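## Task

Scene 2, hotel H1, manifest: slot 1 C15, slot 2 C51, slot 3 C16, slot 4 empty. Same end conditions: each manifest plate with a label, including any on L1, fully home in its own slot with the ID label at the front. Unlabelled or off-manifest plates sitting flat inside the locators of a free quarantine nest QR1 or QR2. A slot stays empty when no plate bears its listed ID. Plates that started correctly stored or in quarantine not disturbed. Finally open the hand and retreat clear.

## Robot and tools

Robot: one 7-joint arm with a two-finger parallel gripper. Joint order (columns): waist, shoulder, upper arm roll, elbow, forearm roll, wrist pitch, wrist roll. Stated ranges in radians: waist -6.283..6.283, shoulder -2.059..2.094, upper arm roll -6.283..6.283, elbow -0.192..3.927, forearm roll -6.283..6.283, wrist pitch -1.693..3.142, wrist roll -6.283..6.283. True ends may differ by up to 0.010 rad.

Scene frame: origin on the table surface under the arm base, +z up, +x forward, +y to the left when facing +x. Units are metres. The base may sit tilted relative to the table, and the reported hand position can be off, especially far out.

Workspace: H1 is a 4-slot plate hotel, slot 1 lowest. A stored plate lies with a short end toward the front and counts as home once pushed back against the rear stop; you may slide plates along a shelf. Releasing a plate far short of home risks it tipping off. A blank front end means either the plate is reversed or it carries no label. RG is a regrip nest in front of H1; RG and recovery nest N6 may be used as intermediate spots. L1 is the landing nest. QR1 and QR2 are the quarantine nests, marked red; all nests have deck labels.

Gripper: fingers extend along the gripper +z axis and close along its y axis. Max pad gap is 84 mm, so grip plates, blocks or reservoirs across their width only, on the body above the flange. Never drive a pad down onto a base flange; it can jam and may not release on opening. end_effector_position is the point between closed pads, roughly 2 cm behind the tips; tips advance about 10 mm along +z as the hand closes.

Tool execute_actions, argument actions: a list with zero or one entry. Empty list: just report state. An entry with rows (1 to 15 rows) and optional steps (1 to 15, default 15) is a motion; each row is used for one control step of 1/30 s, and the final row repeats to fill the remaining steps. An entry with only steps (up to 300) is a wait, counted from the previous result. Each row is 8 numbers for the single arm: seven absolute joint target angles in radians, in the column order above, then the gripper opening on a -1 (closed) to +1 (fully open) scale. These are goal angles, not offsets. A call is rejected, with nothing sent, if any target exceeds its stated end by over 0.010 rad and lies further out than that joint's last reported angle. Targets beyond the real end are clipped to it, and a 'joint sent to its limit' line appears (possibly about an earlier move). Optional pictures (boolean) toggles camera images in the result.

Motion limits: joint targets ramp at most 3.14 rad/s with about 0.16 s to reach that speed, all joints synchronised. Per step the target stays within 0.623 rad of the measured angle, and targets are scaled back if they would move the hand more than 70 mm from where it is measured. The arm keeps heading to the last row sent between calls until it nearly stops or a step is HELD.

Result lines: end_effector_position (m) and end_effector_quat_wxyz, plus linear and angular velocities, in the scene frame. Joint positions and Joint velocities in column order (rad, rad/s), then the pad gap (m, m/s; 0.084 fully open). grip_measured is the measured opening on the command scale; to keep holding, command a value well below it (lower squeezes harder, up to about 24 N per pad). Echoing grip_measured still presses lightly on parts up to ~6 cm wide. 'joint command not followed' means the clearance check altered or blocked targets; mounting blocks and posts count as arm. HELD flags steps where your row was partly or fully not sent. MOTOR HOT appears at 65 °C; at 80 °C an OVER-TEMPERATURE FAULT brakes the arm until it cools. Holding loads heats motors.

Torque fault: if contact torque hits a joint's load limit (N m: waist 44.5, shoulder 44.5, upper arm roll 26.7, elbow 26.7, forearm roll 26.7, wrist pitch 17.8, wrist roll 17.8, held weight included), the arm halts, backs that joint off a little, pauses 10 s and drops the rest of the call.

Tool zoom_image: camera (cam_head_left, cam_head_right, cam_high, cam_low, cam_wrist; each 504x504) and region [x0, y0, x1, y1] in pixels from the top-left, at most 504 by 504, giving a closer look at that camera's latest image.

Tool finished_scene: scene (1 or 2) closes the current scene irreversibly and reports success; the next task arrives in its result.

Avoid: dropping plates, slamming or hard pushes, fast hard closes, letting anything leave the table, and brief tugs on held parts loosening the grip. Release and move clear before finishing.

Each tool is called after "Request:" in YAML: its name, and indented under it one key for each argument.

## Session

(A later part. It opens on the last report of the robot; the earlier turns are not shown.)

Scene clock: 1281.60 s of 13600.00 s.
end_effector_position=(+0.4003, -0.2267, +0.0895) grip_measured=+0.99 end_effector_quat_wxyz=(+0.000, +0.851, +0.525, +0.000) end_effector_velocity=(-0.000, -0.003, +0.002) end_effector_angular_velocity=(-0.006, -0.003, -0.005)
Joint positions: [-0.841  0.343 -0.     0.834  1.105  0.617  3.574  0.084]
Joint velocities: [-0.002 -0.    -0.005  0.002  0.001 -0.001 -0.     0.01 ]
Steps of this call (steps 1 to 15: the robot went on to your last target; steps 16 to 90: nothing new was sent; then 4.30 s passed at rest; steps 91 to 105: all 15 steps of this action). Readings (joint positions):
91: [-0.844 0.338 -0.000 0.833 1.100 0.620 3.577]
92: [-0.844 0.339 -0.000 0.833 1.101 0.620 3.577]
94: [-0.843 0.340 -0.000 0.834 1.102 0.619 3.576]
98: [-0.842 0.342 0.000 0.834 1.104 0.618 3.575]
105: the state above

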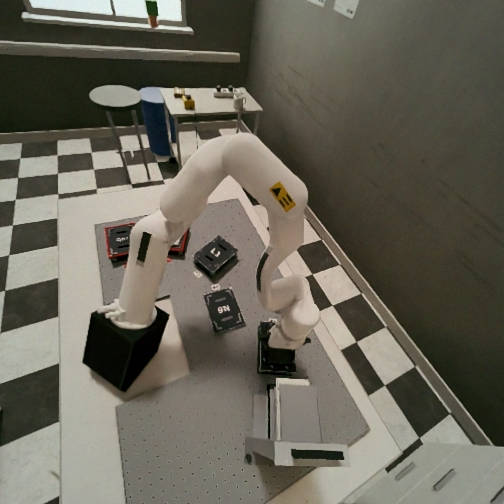

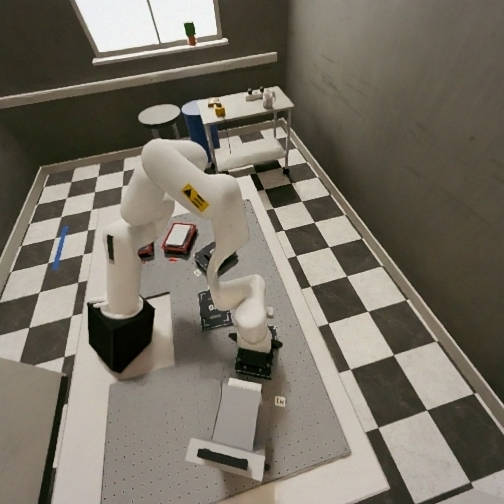

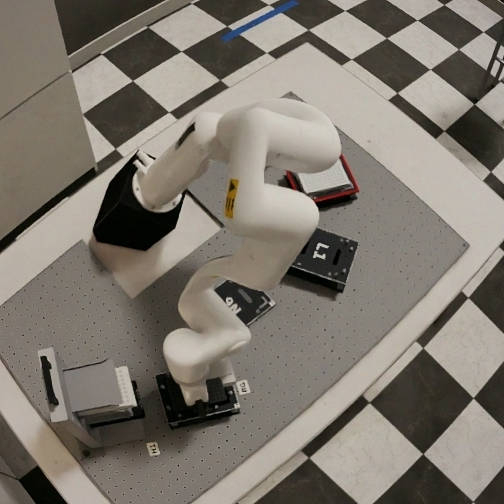

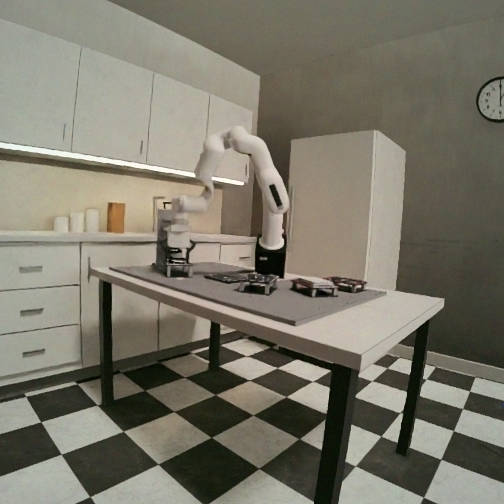

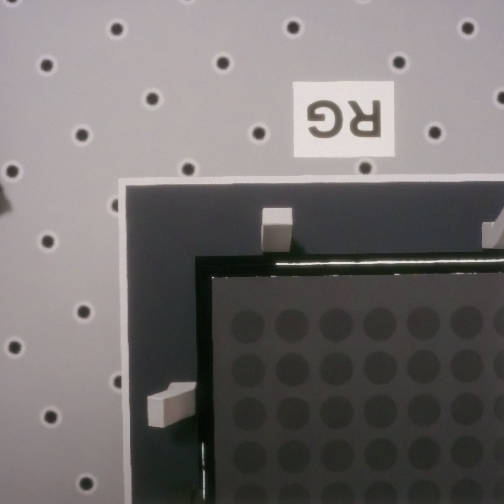

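Request:
execute_actions:
  actions:
    - {"rows":[[-0.8436,0.3386,0,0.8330,1.1006,0.6198,3.5774,1],[-0.8476,0.3319,0,0.8306,1.0934,0.6236,3.5821,1],[-0.8539,0.3212,0,0.8267,1.0818,0.6295,3.5897,1],[-0.8617,0.3079,0,0.8219,1.0673,0.6370,3.5992,1],[-0.8696,0.2945,0,0.8170,1.0528,0.6444,3.6087,1],[-0.875,0.278,0,0.813,1.035,0.653,3.616,1],[-0.870,0.258,0,0.811,1.005,0.665,3.615,1],[-0.855,0.235,0,0.811,0.960,0.682,3.60,1],[-0.830,0.210,0,0.812,0.900,0.705,3.575,1],[-0.795,0.183,0,0.815,0.825,0.733,3.545,1],[-0.755,0.156,0,0.819,0.740,0.763,3.51,1],[-0.710,0.130,0,0.823,0.650,0.794,3.47,1],[-0.663,0.105,0,0.828,0.555,0.826,3.43,1],[-0.615,0.082,0,0.833,0.460,0.858,3.39,1],[-0.567,0.063,0,0.838,0.365,0.890,3.35,1]],"steps":15}
  pictures: false

Request:
execute_actions:
  actions:
    - {"rows":[[-0.522,0.050,0,0.844,0.270,0.922,3.31,1],[-0.480,0.043,0,0.851,0.175,0.955,3.27,1],[-0.442,0.043,0,0.859,0.080,0.988,3.23,1],[-0.408,0.050,0,0.868,-0.015,1.022,3.19,1],[-0.379,0.064,0,0.878,-0.110,1.056,3.15,1],[-0.354,0.084,0,0.889,-0.205,1.090,3.11,1],[-0.333,0.108,0,0.901,-0.300,1.124,3.07,1],[-0.315,0.135,0,0.913,-0.395,1.158,3.03,1],[-0.299,0.163,0,0.925,-0.490,1.192,2.995,1],[-0.285,0.192,0,0.937,-0.585,1.226,2.96,1],[-0.272,0.222,0,0.950,-0.680,1.260,2.925,1],[-0.260,0.252,0,0.964,-0.770,1.292,2.89,1],[-0.249,0.282,0,0.978,-0.850,1.321,2.862,1],[-0.240,0.312,0,0.993,-0.915,1.344,2.842,1],[-0.233,0.342,0,1.009,-0.960,1.360,2.830,1]],"steps":15}
  pictures: false

Request:
execute_actions:
  actions:
    - {"rows":[[-0.227,0.372,0,1.026,-0.983,1.367,2.828,1],[-0.222,0.402,0,1.044,-0.990,1.368,2.833,1],[-0.216,0.432,0,1.062,-0.989,1.365,2.843,1],[-0.210,0.462,0,1.081,-0.986,1.362,2.854,1],[-0.205,0.490,0,1.099,-0.984,1.360,2.863,1],[-0.200,0.515,0,1.116,-0.981,1.359,2.871,1],[-0.196,0.537,0,1.131,-0.979,1.3575,2.877,1],[-0.192,0.554,0,1.144,-0.977,1.3566,2.882,1],[-0.190,0.566,0,1.153,-0.9757,1.356,2.8855,1],[-0.1885,0.5728,0,1.1578,-0.9750,1.3557,2.8872,1]],"steps":15}

Scene clock: 1357.57 s of 13600.00 s.
end_effector_position=(+0.4260, -0.1686, +0.1218) grip_measured=+1.00 end_effector_quat_wxyz=(-0.062, +0.718, +0.692, -0.031) end_effector_velocity=(+0.093, +0.393, +0.001) end_effector_angular_velocity=(+0.517, +0.924, +2.770)
Joint positions: [-0.773  0.179  0.     0.82   0.79   0.743  3.526  0.084]
Joint velocities: [ 0.766 -0.493  0.052  0.077 -1.556  0.552 -0.634 -0.   ]
Steps of this call (steps 1 to 15: the robot went on to your last target; steps 16 to 90: nothing new was sent; then 72.47 s passed at rest; steps 91 to 105: all 15 steps of this action). Readings (joint positions):
91: [-0.841 0.342 0.000 0.834 1.105 0.618 3.575]
92: [-0.842 0.342 0.000 0.834 1.104 0.618 3.575]
94: [-0.845 0.336 0.001 0.831 1.097 0.622 3.580]
98: [-0.864 0.299 -0.001 0.819 1.055 0.642 3.602]
105: the state above

Scene clock: 1358.07 s of 13600.00 s.
end_effector_position=(+0.3776, -0.1093, +0.1542) grip_measured=+1.00 end_effector_quat_wxyz=(-0.461, -0.129, +0.835, -0.271) end_effector_velocity=(-0.035, -0.395, +0.142) end_effector_angular_velocity=(-0.295, +3.090, +2.728)
Joint positions: [-0.309  0.171  0.001  0.933 -0.428  1.2    2.991  0.084]
Joint velocities: [ 0.528  0.907 -0.035  0.357 -2.843  1.    -1.067 -0.   ]
Steps of this call (steps 1 to 15: all 15 steps of this action). Readings (joint positions):
1: [-0.747 0.164 0.001 0.822 0.737 0.762 3.504]
2: [-0.720 0.149 0.002 0.825 0.681 0.781 3.481]
4: [-0.662 0.122 0.001 0.831 0.559 0.823 3.430]
8: [-0.517 0.088 0.000 0.855 0.236 0.942 3.286]
15: the state above

Scene clock: 1358.57 s of 13600.00 s.
end_effector_position=(+0.4211, -0.1833, +0.1134) grip_measured=+1.00 end_effector_quat_wxyz=(+0.598, +0.372, -0.602, +0.376) end_effector_velocity=(+0.014, -0.008, -0.020) end_effector_angular_velocity=(-0.023, -0.016, +0.021)
Joint positions: [-0.19   0.565  0.     1.151 -0.973  1.355  2.885  0.084]
Joint velocities: [ 0.016  0.087 -0.015  0.088 -0.016  0.005  0.026  0.   ]
Steps of this call (steps 1 to 15: all 15 steps of this action). Readings (joint positions):
1: [-0.293 0.202 0.000 0.945 -0.523 1.232 2.958]
2: [-0.279 0.234 -0.000 0.958 -0.615 1.262 2.928]
4: [-0.254 0.303 -0.002 0.990 -0.781 1.311 2.881]
8: [-0.216 0.449 -0.001 1.074 -0.947 1.352 2.862]
15: the state above

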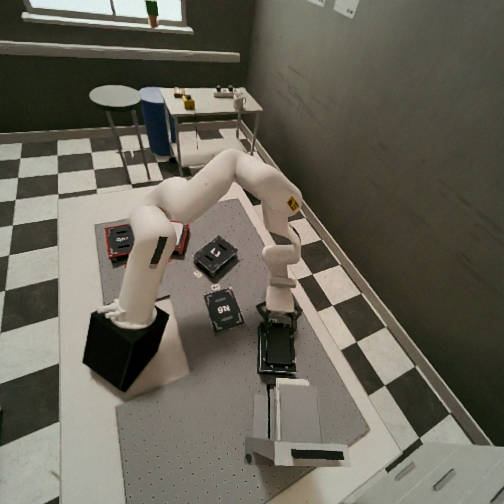

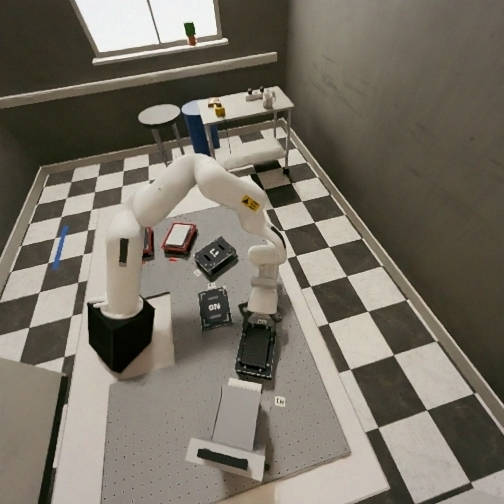

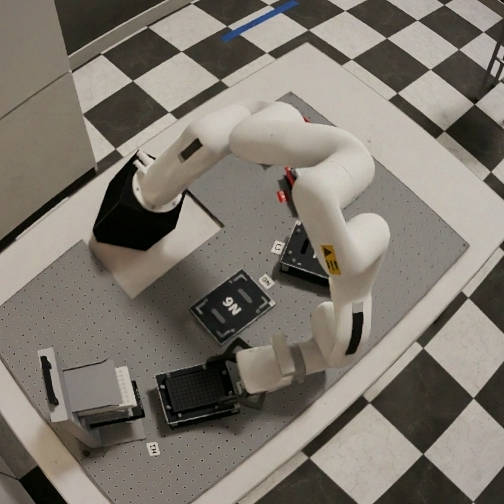

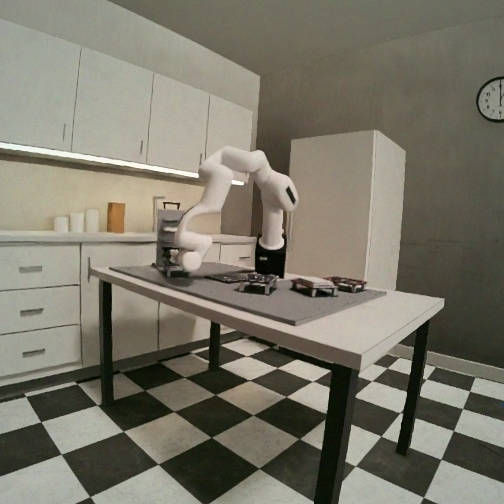

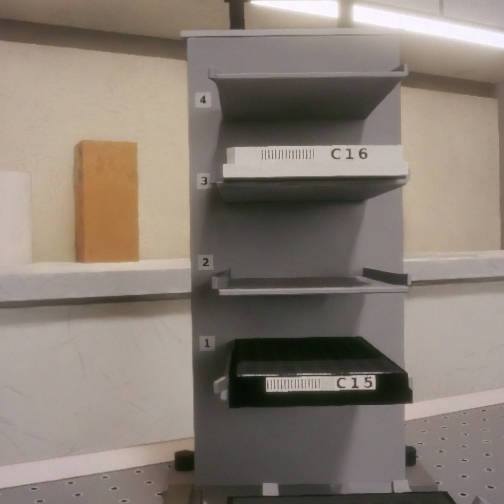

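Request:
execute_actions:
  actions:
    - {"rows":[[-0.1875,0.5779,0,1.1617,-0.9744,1.3555,2.8885,1],[-0.1864,0.5831,0,1.1656,-0.9738,1.3552,2.8899,1],[-0.1854,0.5882,0,1.1695,-0.9732,1.3550,2.8912,1]],"steps":12}

Request:
zoom_image:
  camera: "cam_wrist"
  region: [180, 440, 504, 504]

Scene clock: 1368.63 s of 13600.00 s.
end_effector_position=(+0.4219, -0.1837, +0.1062) grip_measured=+1.00 end_effector_quat_wxyz=(+0.598, +0.372, -0.601, +0.377) end_effector_velocity=(+0.001, -0.001, +0.000) end_effector_angular_velocity=(-0.002, -0.004, -0.001)
Joint positions: [-0.185  0.588 -0.     1.169 -0.973  1.355  2.891  0.084]
Joint velocities: [-0.     0.001 -0.002  0.003  0.001 -0.     0.001 -0.   ]
Steps of this call (steps 1 to 15: the robot went on to your last target; steps 16 to 90: nothing new was sent; then 6.67 s passed at rest; steps 91 to 102: all 12 steps of this action). Readings (joint positions):
91: [-0.188 0.573 -0.000 1.158 -0.975 1.356 2.887]
92: [-0.188 0.574 -0.000 1.159 -0.975 1.356 2.888]
94: [-0.187 0.579 -0.000 1.163 -0.974 1.355 2.889]
98: [-0.186 0.587 0.000 1.168 -0.973 1.355 2.891]
102: the state above

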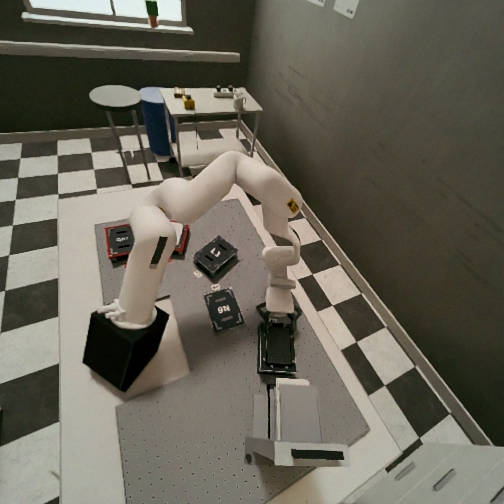

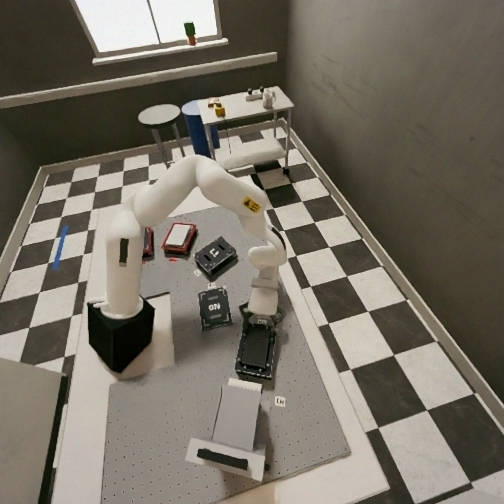

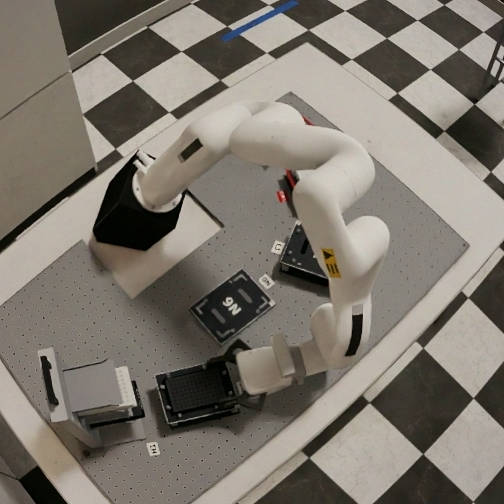

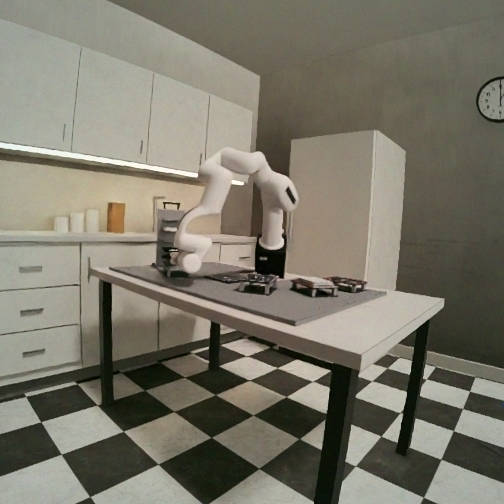

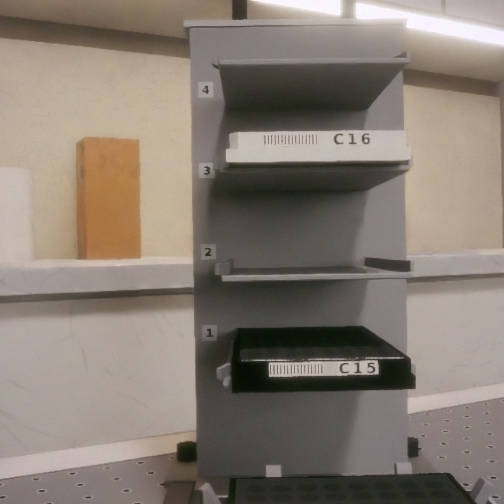

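Region (180, 440, 504, 504) of cam_wrist's 504x504 image, scaled by 1.556, with more detail than that image has; it fills the top 100 rows of this view, and the rest is white.

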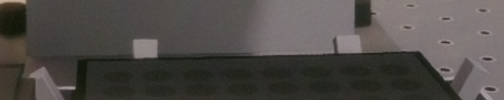

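Request:
zoom_image:
  camera: "cam_wrist"
  region: [190, 450, 300, 504]

Request:
zoom_image:
  camera: "cam_wrist"
  region: [394, 450, 504, 504]

Region (190, 450, 300, 504) of cam_wrist's 504x504 image, scaled by 4.582, with more detail than that image has; it fills the top 247 rows of this view, and the rest is white.

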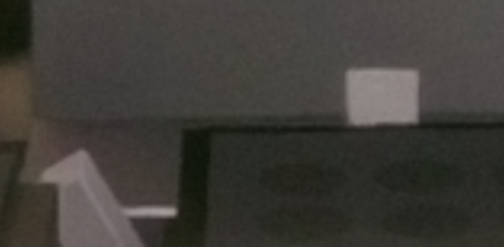

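Region (394, 450, 504, 504) of cam_wrist's 504x504 image, scaled by 4.582, with more detail than that image has; it fills the top 247 rows of this view, and the rest is white.

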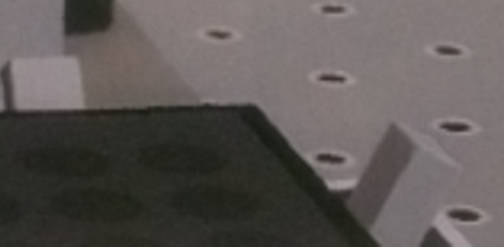

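Request:
zoom_image:
  camera: "cam_wrist"
  region: [200, 240, 430, 410]

Region (200, 240, 430, 410) of cam_wrist's 504x504 image, scaled by 2.191, with more detail than that image has; it fills the top 373 rows of this view, and the rest is white.

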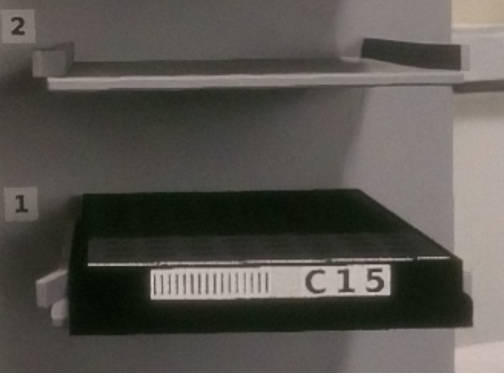

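Request:
execute_actions:
  actions:
    - {"rows":[[-0.1888,0.5886,0,1.1662,-0.9764,1.3515,2.8931,1],[-0.1921,0.5889,0,1.1630,-0.9797,1.3480,2.8951,1],[-0.1955,0.5893,0,1.1597,-0.9829,1.3445,2.8970,1],[-0.1955,0.5893,0,1.1597,-0.9829,1.3445,2.8970,1],[-0.1955,0.5893,0,1.1597,-0.9829,1.3445,2.8970,1],[-0.1945,0.5942,0,1.1635,-0.9824,1.3443,2.8982,1],[-0.1936,0.5991,0,1.1672,-0.9818,1.3441,2.8994,1],[-0.1926,0.6040,0,1.1710,-0.9812,1.3440,2.9006,1],[-0.1916,0.6088,0,1.1748,-0.9807,1.3438,2.9017,1],[-0.1907,0.6137,0,1.1785,-0.9801,1.3436,2.9029,1],[-0.1897,0.6186,0,1.1823,-0.9796,1.3434,2.9041,1]],"steps":15}
  pictures: false

Request:
execute_actions:
  actions:
    - {"steps":8}

Request:
zoom_image:
  camera: "cam_wrist"
  region: [190, 430, 300, 504]

Request:
zoom_image:
  camera: "cam_wrist"
  region: [394, 430, 504, 504]

Scene clock: 1408.27 s of 13600.00 s.
end_effector_position=(+0.4188, -0.1889, +0.0999) grip_measured=+1.00 end_effector_quat_wxyz=(+0.599, +0.370, -0.601, +0.379) end_effector_velocity=(+0.000, -0.001, -0.006) end_effector_angular_velocity=(-0.018, -0.002, -0.005)
Joint positions: [-0.19   0.613 -0.001  1.18  -0.98   1.349  2.904  0.084]
Joint velocities: [ 0.009  0.031 -0.003  0.029  0.007  0.017  0.012  0.   ]
Steps of this call (steps 1 to 15: the robot went on to your last target; steps 16 to 90: nothing new was sent; then 36.13 s passed at rest; steps 91 to 105: all 15 steps of this action). Readings (joint positions):
91: [-0.185 0.588 0.000 1.169 -0.973 1.355 2.891]
92: [-0.186 0.588 0.000 1.169 -0.974 1.354 2.892]
94: [-0.189 0.588 0.001 1.166 -0.977 1.350 2.894]
98: [-0.194 0.592 -0.001 1.163 -0.981 1.346 2.897]
105: the state above

Scene clock: 1408.53 s of 13600.00 s.
end_effector_position=(+0.4187, -0.1890, +0.0991) grip_measured=+1.00 end_effector_quat_wxyz=(+0.599, +0.370, -0.600, +0.379) end_effector_velocity=(-0.000, -0.000, -0.001) end_effector_angular_velocity=(-0.004, +0.008, +0.002)
Joint positions: [-0.19   0.616 -0.001  1.182 -0.98   1.35   2.905  0.084]
Joint velocities: [-0.     0.007  0.003  0.005 -0.003  0.008 -0.001  0.   ]
Steps of this call (steps 1 to 8: the robot went on to your last target). Readings (joint positions):
1: [-0.190 0.613 -0.001 1.181 -0.980 1.349 2.904]
2: [-0.190 0.614 -0.001 1.181 -0.980 1.349 2.904]
4: [-0.190 0.615 -0.001 1.182 -0.979 1.349 2.905]
8: the state above

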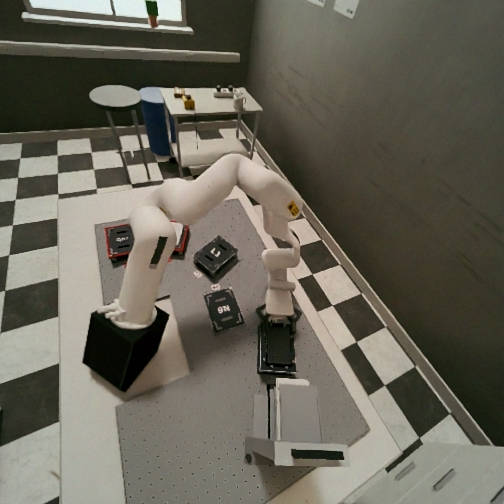

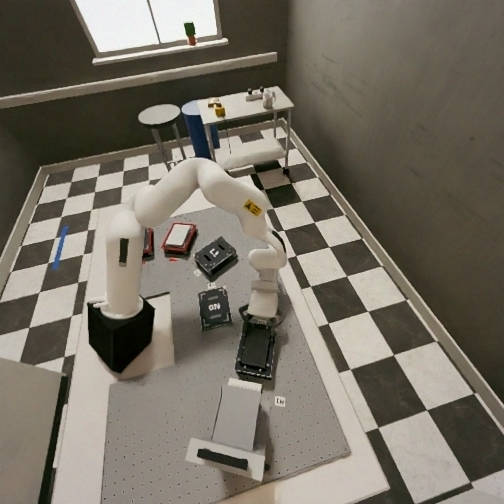

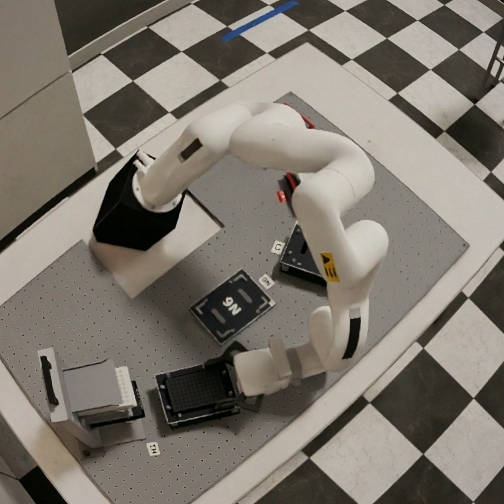

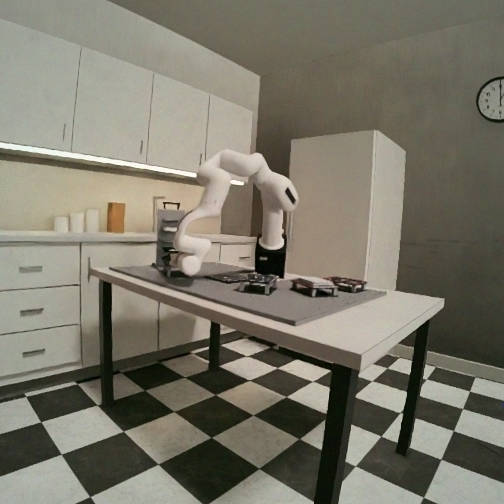

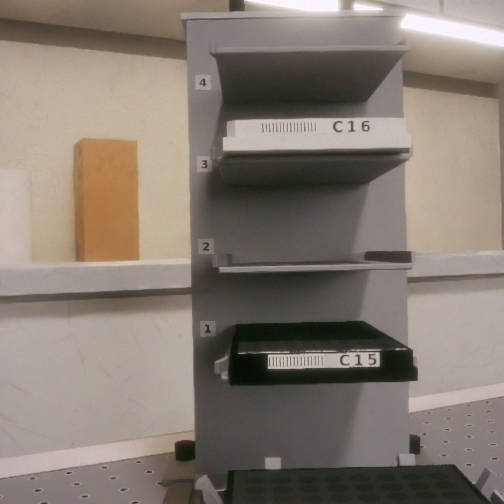

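Region (190, 430, 300, 504) of cam_wrist's 504x504 image, scaled by 4.582, with more detail than that image has; it fills the top 339 rows of this view, and the rest is white.

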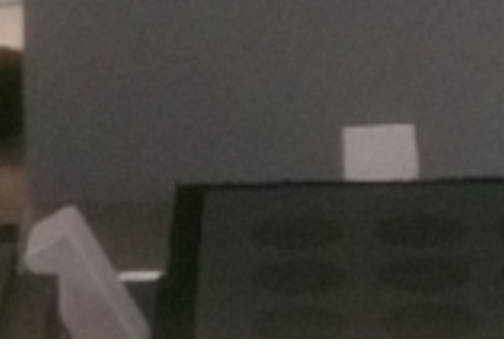

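Region (394, 430, 504, 504) of cam_wrist's 504x504 image, scaled by 4.582, with more detail than that image has; it fills the top 339 rows of this view, and the rest is white.

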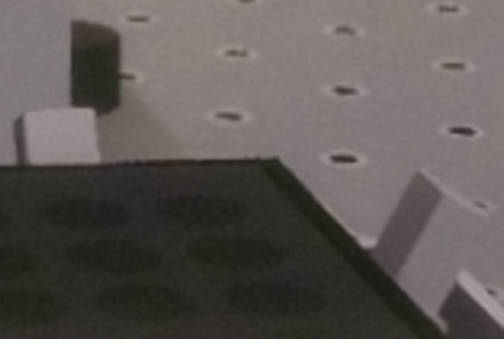

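Contact — lifting off.

Request:
execute_actions:
  actions:
    - {"rows":[[-0.1916,0.6088,0,1.1748,-0.9807,1.3438,2.9017,1],[-0.1930,0.6020,0,1.1695,-0.9815,1.3440,2.9001,1],[-0.1942,0.5960,0,1.1649,-0.9822,1.3443,2.8986,1]],"steps":13}

Request:
zoom_image:
  camera: "cam_high"
  region: [150, 320, 290, 440]

Request:
zoom_image:
  camera: "cam_head_left"
  region: [235, 290, 325, 380]

Scene clock: 1413.57 s of 13600.00 s.
end_effector_position=(+0.4166, -0.1885, +0.1017) grip_measured=+0.99 end_effector_quat_wxyz=(+0.599, +0.374, -0.601, +0.375) end_effector_velocity=(+0.000, -0.000, +0.006) end_effector_angular_velocity=(-0.012, -0.002, -0.003)
Joint positions: [-0.194  0.6    0.001  1.164 -0.982  1.341  2.898  0.084]
Joint velocities: [ 0.001 -0.01  -0.003 -0.005  0.001  0.011  0.     0.001]
Steps of this call (steps 1 to 15: the robot went on to your last target; steps 16 to 90: nothing new was sent; then 1.60 s passed at rest; steps 91 to 103: all 13 steps of this action). Readings (joint positions):
91: [-0.190 0.618 -0.000 1.182 -0.980 1.352 2.905]
92: [-0.190 0.617 0.000 1.181 -0.980 1.351 2.905]
94: [-0.192 0.611 0.001 1.175 -0.981 1.347 2.903]
98: [-0.194 0.602 0.002 1.166 -0.981 1.341 2.899]
103: the state above

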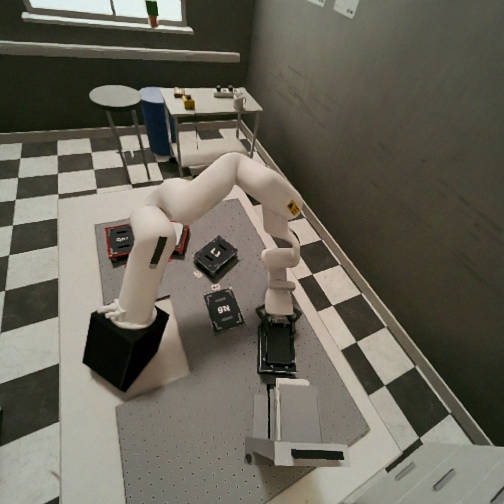

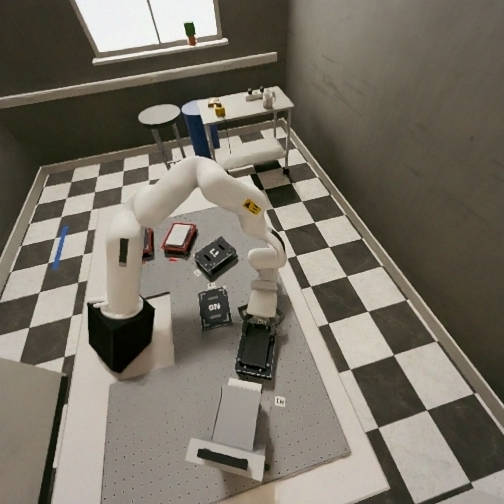

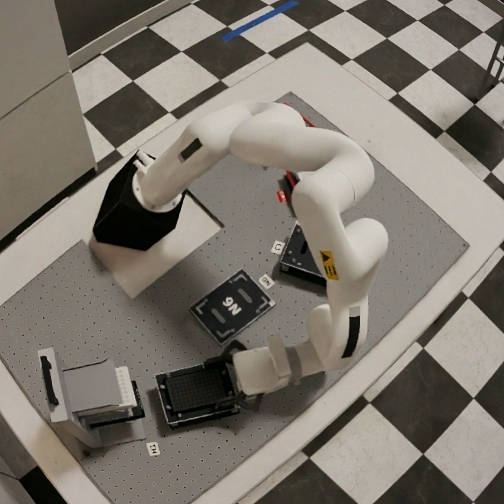

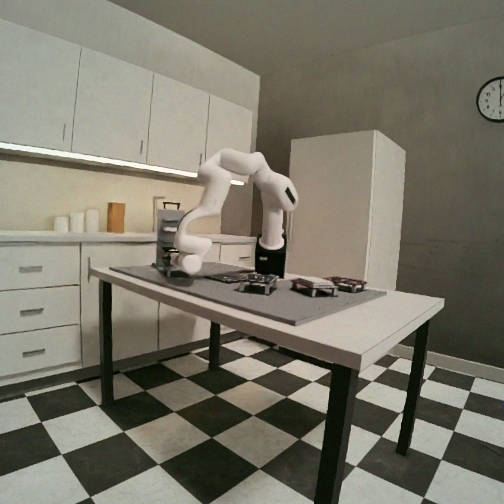

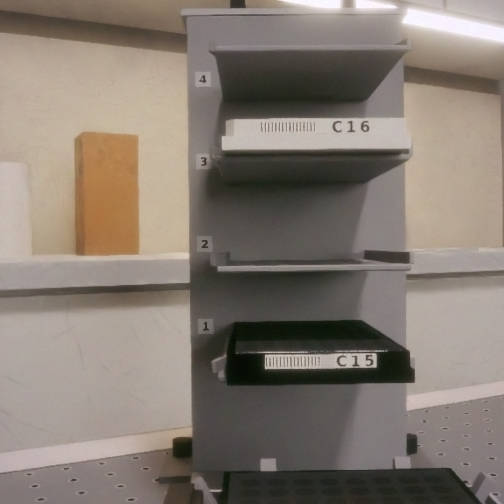

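Region (150, 320, 290, 440) of cam_high's 504x504 image, scaled by 3.600, with more detail than that image has; it fills the top 432 rows of this view, and the rest is white.

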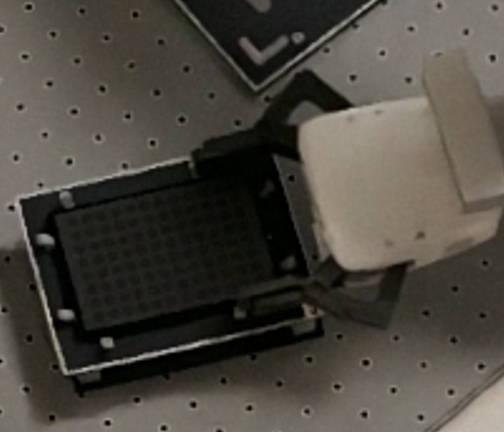

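Region (235, 290, 325, 380) of cam_head_left's 504x504 image, scaled by 5.600, with more detail than that image has.

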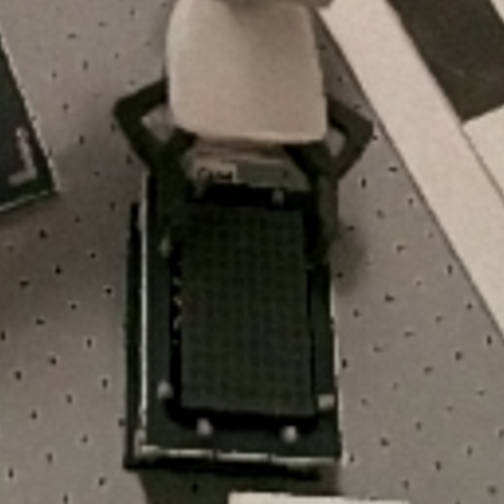

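Request:
execute_actions:
  actions:
    - {"rows":[[-0.1925,0.5930,0,1.1650,-0.9803,1.3464,2.8971,1],[-0.1894,0.5918,0,1.1662,-0.9776,1.3494,2.8957,1]],"steps":12}

Request:
zoom_image:
  camera: "cam_wrist"
  region: [190, 430, 300, 504]

Request:
zoom_image:
  camera: "cam_wrist"
  region: [394, 430, 504, 504]

Request:
zoom_image:
  camera: "cam_high"
  region: [190, 340, 270, 420]

Scene clock: 1425.17 s of 13600.00 s.
end_effector_position=(+0.4198, -0.1861, +0.1049) grip_measured=+1.00 end_effector_quat_wxyz=(+0.598, +0.372, -0.601, +0.377) end_effector_velocity=(-0.000, -0.000, +0.001) end_effector_angular_velocity=(-0.003, +0.001, -0.002)
Joint positions: [-0.189  0.592 -0.     1.166 -0.978  1.349  2.896  0.084]
Joint velocities: [-0.    -0.    -0.001  0.     0.001  0.003 -0.    -0.   ]
Steps of this call (steps 1 to 15: the robot went on to your last target; steps 16 to 90: nothing new was sent; then 8.20 s passed at rest; steps 91 to 102: all 12 steps of this action). Readings (joint positions):
91: [-0.194 0.596 -0.000 1.165 -0.982 1.344 2.899]
92: [-0.194 0.595 -0.000 1.165 -0.982 1.345 2.898]
94: [-0.192 0.594 -0.000 1.165 -0.980 1.347 2.897]
98: [-0.190 0.592 0.000 1.166 -0.978 1.349 2.896]
102: the state above

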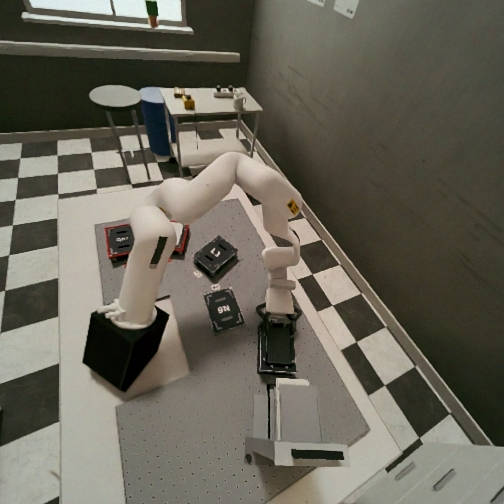

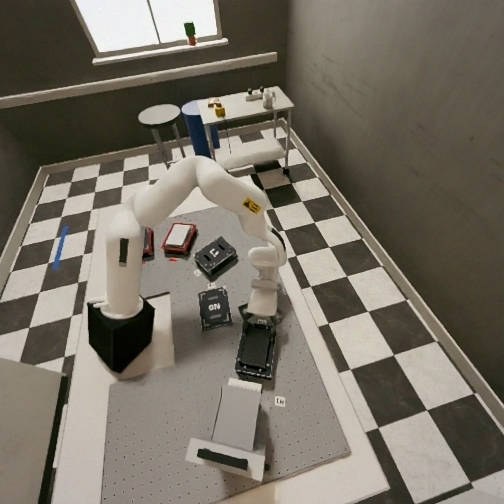

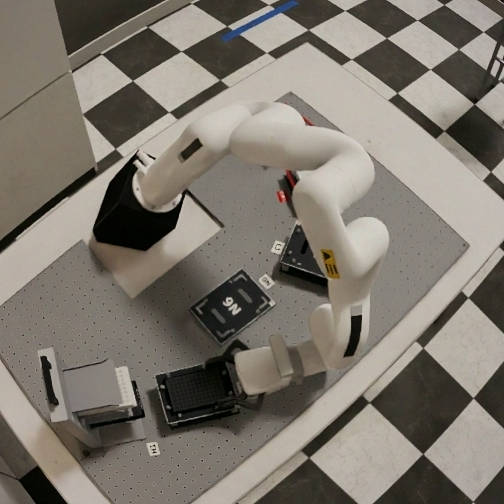

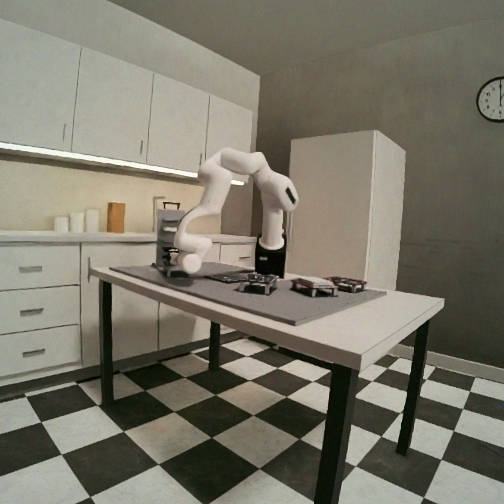

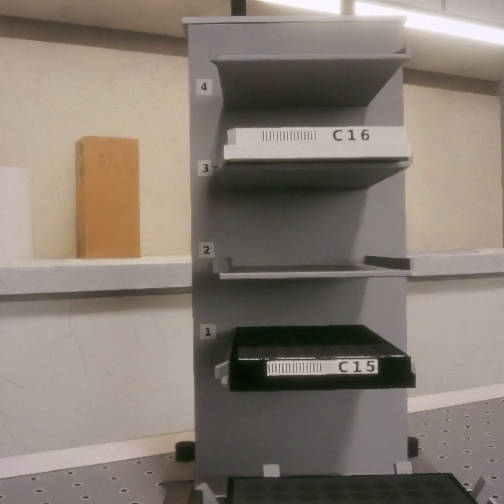

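Region (190, 430, 300, 504) of cam_wrist's 504x504 image, scaled by 4.582, with more detail than that image has; it fills the top 339 rows of this view, and the rest is white.

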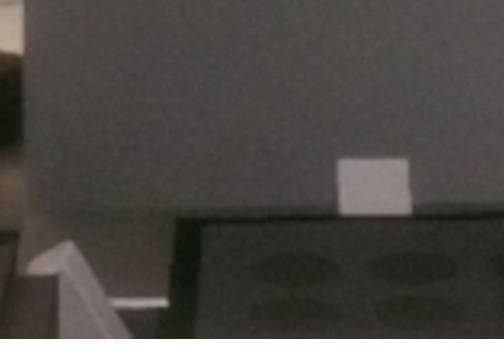

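Region (394, 430, 504, 504) of cam_wrist's 504x504 image, scaled by 4.582, with more detail than that image has; it fills the top 339 rows of this view, and the rest is white.

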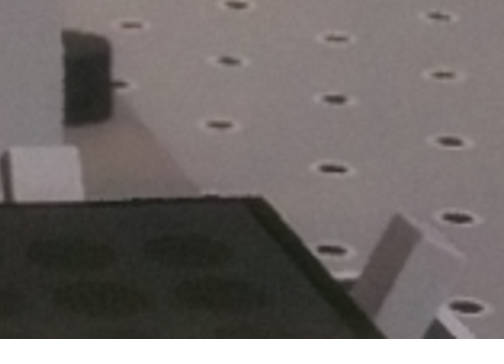

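Region (190, 340, 270, 420) of cam_high's 504x504 image, scaled by 6.300, with more detail than that image has.

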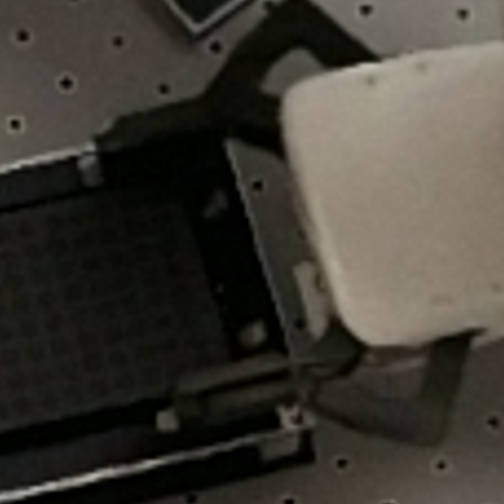

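Request:
execute_actions:
  actions:
    - {"rows":[[-0.1888,0.5949,0,1.1686,-0.9773,1.3493,2.8964,1],[-0.1882,0.5980,0,1.1710,-0.9769,1.3492,2.8972,1],[-0.1879,0.5995,0,1.1722,-0.9767,1.3491,2.8976,1],[-0.1876,0.6010,0,1.1734,-0.9766,1.3490,2.8979,1],[-0.1873,0.6026,0,1.1745,-0.9764,1.3490,2.8983,1],[-0.1870,0.6041,0,1.1757,-0.9762,1.3489,2.8987,1],[-0.1867,0.6057,0,1.1769,-0.9760,1.3489,2.8990,1],[-0.1864,0.6072,0,1.1781,-0.9759,1.3488,2.8994,1]],"steps":15}
  pictures: false

Scene clock: 1435.13 s of 13600.00 s.
end_effector_position=(+0.4198, -0.1860, +0.1000) grip_measured=+1.00 end_effector_quat_wxyz=(+0.598, +0.372, -0.601, +0.377) end_effector_velocity=(+0.001, -0.001, -0.000) end_effector_angular_velocity=(-0.002, -0.002, -0.001)
Joint positions: [-0.186  0.607  0.     1.178 -0.976  1.349  2.899  0.084]
Joint velocities: [ 0.     0.003 -0.003  0.004  0.    -0.     0.     0.   ]
Steps of this call (steps 1 to 15: the robot went on to your last target; steps 16 to 90: nothing new was sent; then 6.47 s passed at rest; steps 91 to 105: all 15 steps of this action). Readings (joint positions):
91: [-0.189 0.592 -0.000 1.166 -0.978 1.349 2.896]
92: [-0.189 0.592 -0.000 1.167 -0.978 1.349 2.896]
94: [-0.189 0.595 -0.000 1.169 -0.977 1.349 2.897]
98: [-0.187 0.602 0.000 1.174 -0.976 1.349 2.898]
105: the state above

Clear. Down 3.2 mm more.

Request:
execute_actions:
  actions:
    - {"rows":[[-0.1859,0.6097,0,1.1800,-0.9756,1.3487,2.9000,1],[-0.1854,0.6121,0,1.1819,-0.9753,1.3486,2.9006,1],[-0.1849,0.6146,0,1.1839,-0.9751,1.3485,2.9012,1],[-0.1844,0.6171,0,1.1858,-0.9748,1.3484,2.9017,1]],"steps":14}

Request:
zoom_image:
  camera: "cam_wrist"
  region: [190, 430, 300, 504]

Request:
zoom_image:
  camera: "cam_wrist"
  region: [394, 430, 504, 504]

Scene clock: 1449.67 s of 13600.00 s.
end_effector_position=(+0.4198, -0.1859, +0.0967) grip_measured=+1.00 end_effector_quat_wxyz=(+0.598, +0.372, -0.601, +0.377) end_effector_velocity=(+0.000, -0.000, -0.000) end_effector_angular_velocity=(-0.001, +0.000, -0.000)
Joint positions: [-0.184  0.617  0.     1.186 -0.975  1.348  2.902  0.084]
Joint velocities: [-0.     0.001 -0.     0.001 -0.     0.001  0.     0.   ]
Steps of this call (steps 1 to 15: the robot went on to your last target; steps 16 to 90: nothing new was sent; then 11.07 s passed at rest; steps 91 to 104: all 14 steps of this action). Readings (joint positions):
91: [-0.186 0.607 -0.000 1.178 -0.976 1.349 2.899]
92: [-0.186 0.608 -0.000 1.179 -0.976 1.349 2.900]
94: [-0.186 0.610 -0.000 1.181 -0.976 1.349 2.900]
98: [-0.185 0.616 0.000 1.185 -0.975 1.348 2.901]
104: the state above

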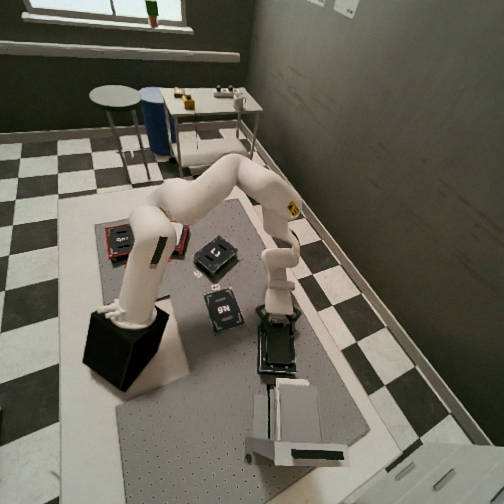

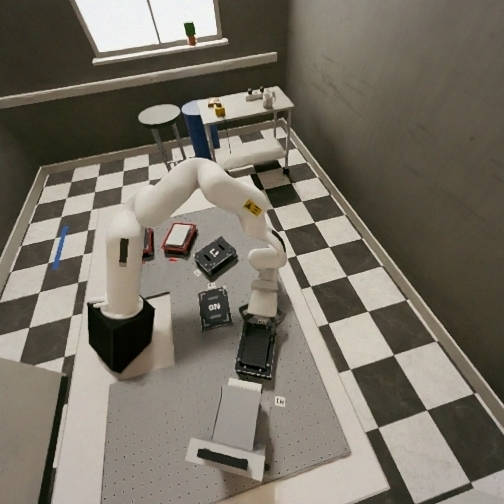

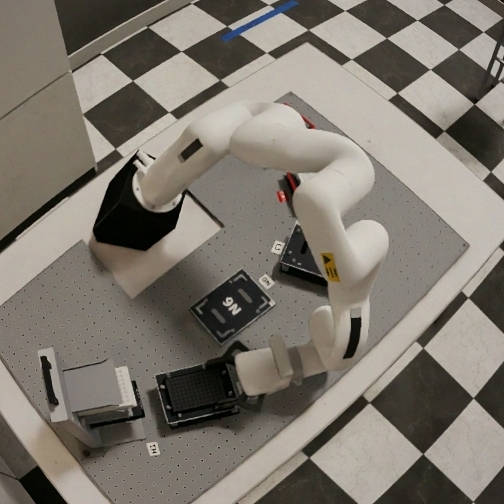

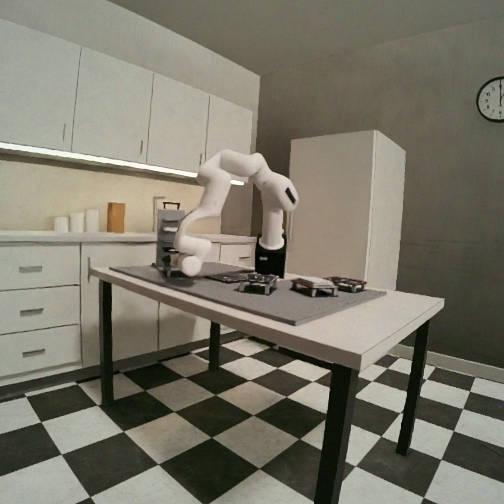

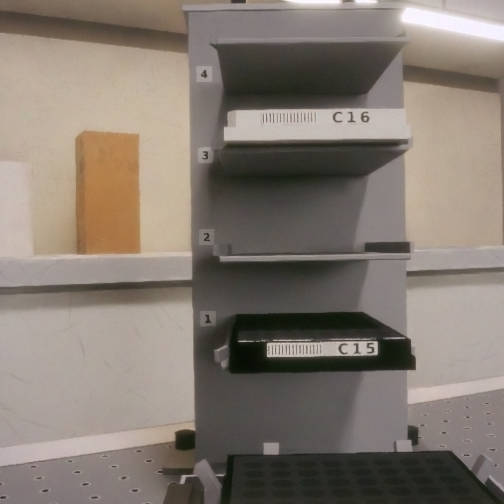

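Region (190, 430, 300, 504) of cam_wrist's 504x504 image, scaled by 4.582, with more detail than that image has; it fills the top 339 rows of this view, and the rest is white.

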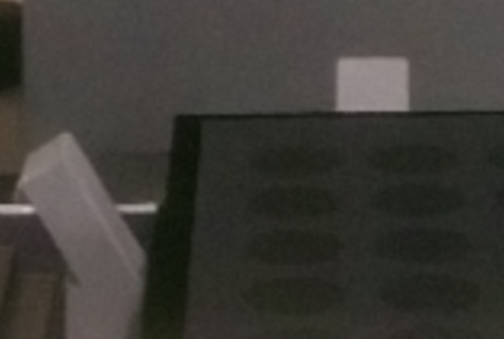

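Region (394, 430, 504, 504) of cam_wrist's 504x504 image, scaled by 4.582, with more detail than that image has; it fills the top 339 rows of this view, and the rest is white.

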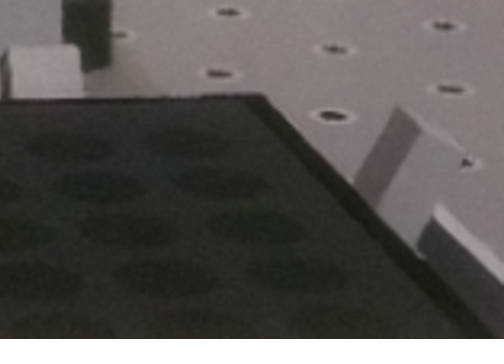

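Request:
execute_actions:
  actions:
    - {"rows":[[-0.1846,0.6183,0,1.1874,-0.9748,1.3486,2.9013,1],[-0.1846,0.6183,0,1.1874,-0.9748,1.3486,2.9013,0.96],[-0.1846,0.6183,0,1.1874,-0.9748,1.3486,2.9013,0.92],[-0.1846,0.6183,0,1.1874,-0.9748,1.3486,2.9013,0.86],[-0.1846,0.6183,0,1.1874,-0.9748,1.3486,2.9013,0.75],[-0.1846,0.6183,0,1.1874,-0.9748,1.3486,2.9013,0.55],[-0.1846,0.6183,0,1.1874,-0.9748,1.3486,2.9013,0.3],[-0.1846,0.6183,0,1.1874,-0.9748,1.3486,2.9013,0],[-0.1846,0.6183,0,1.1874,-0.9748,1.3486,2.9013,-0.4],[-0.1846,0.6183,0,1.1874,-0.9748,1.3486,2.9013,-1]],"steps":15}

Scene clock: 1459.57 s of 13600.00 s.
end_effector_position=(+0.4197, -0.1856, +0.0963) grip_measured=+0.93 end_effector_quat_wxyz=(+0.598, +0.373, -0.601, +0.377) end_effector_velocity=(+0.000, -0.001, -0.000) end_effector_angular_velocity=(-0.000, -0.000, +0.000)
Joint positions: [-0.184  0.618  0.001  1.187 -0.974  1.349  2.901  0.082]
Joint velocities: [-0.001  0.002 -0.001  0.001 -0.001 -0.001 -0.     0.   ]
Steps of this call (steps 1 to 15: the robot went on to your last target; steps 16 to 90: nothing new was sent; then 6.40 s passed at rest; steps 91 to 105: all 15 steps of this action). Readings (joint positions):
91: [-0.184 0.617 0.000 1.186 -0.975 1.348 2.902]
92: [-0.184 0.617 0.000 1.186 -0.975 1.348 2.902]
94: [-0.184 0.618 0.001 1.186 -0.974 1.349 2.901]
98: [-0.184 0.618 0.001 1.186 -0.974 1.350 2.901]
105: the state above

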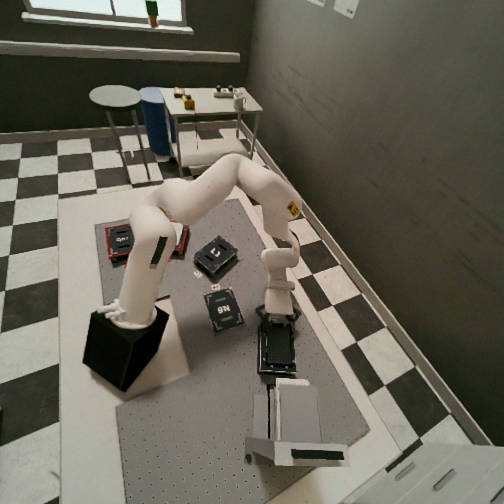

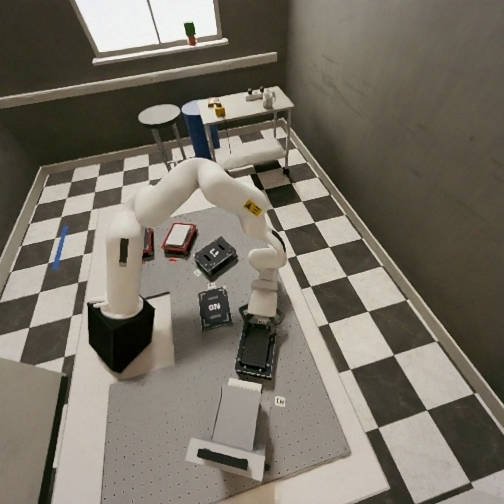

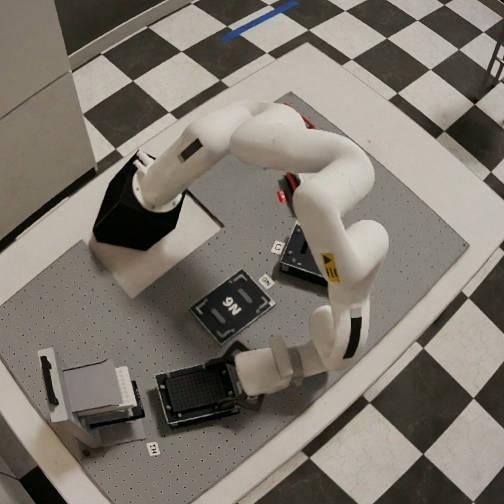

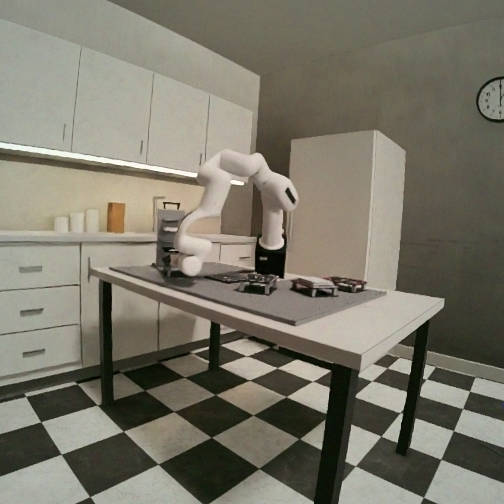

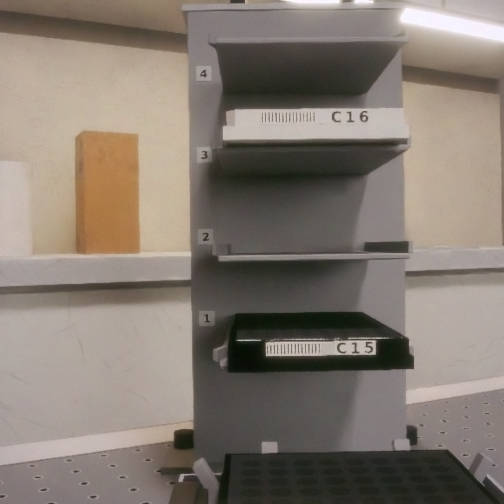

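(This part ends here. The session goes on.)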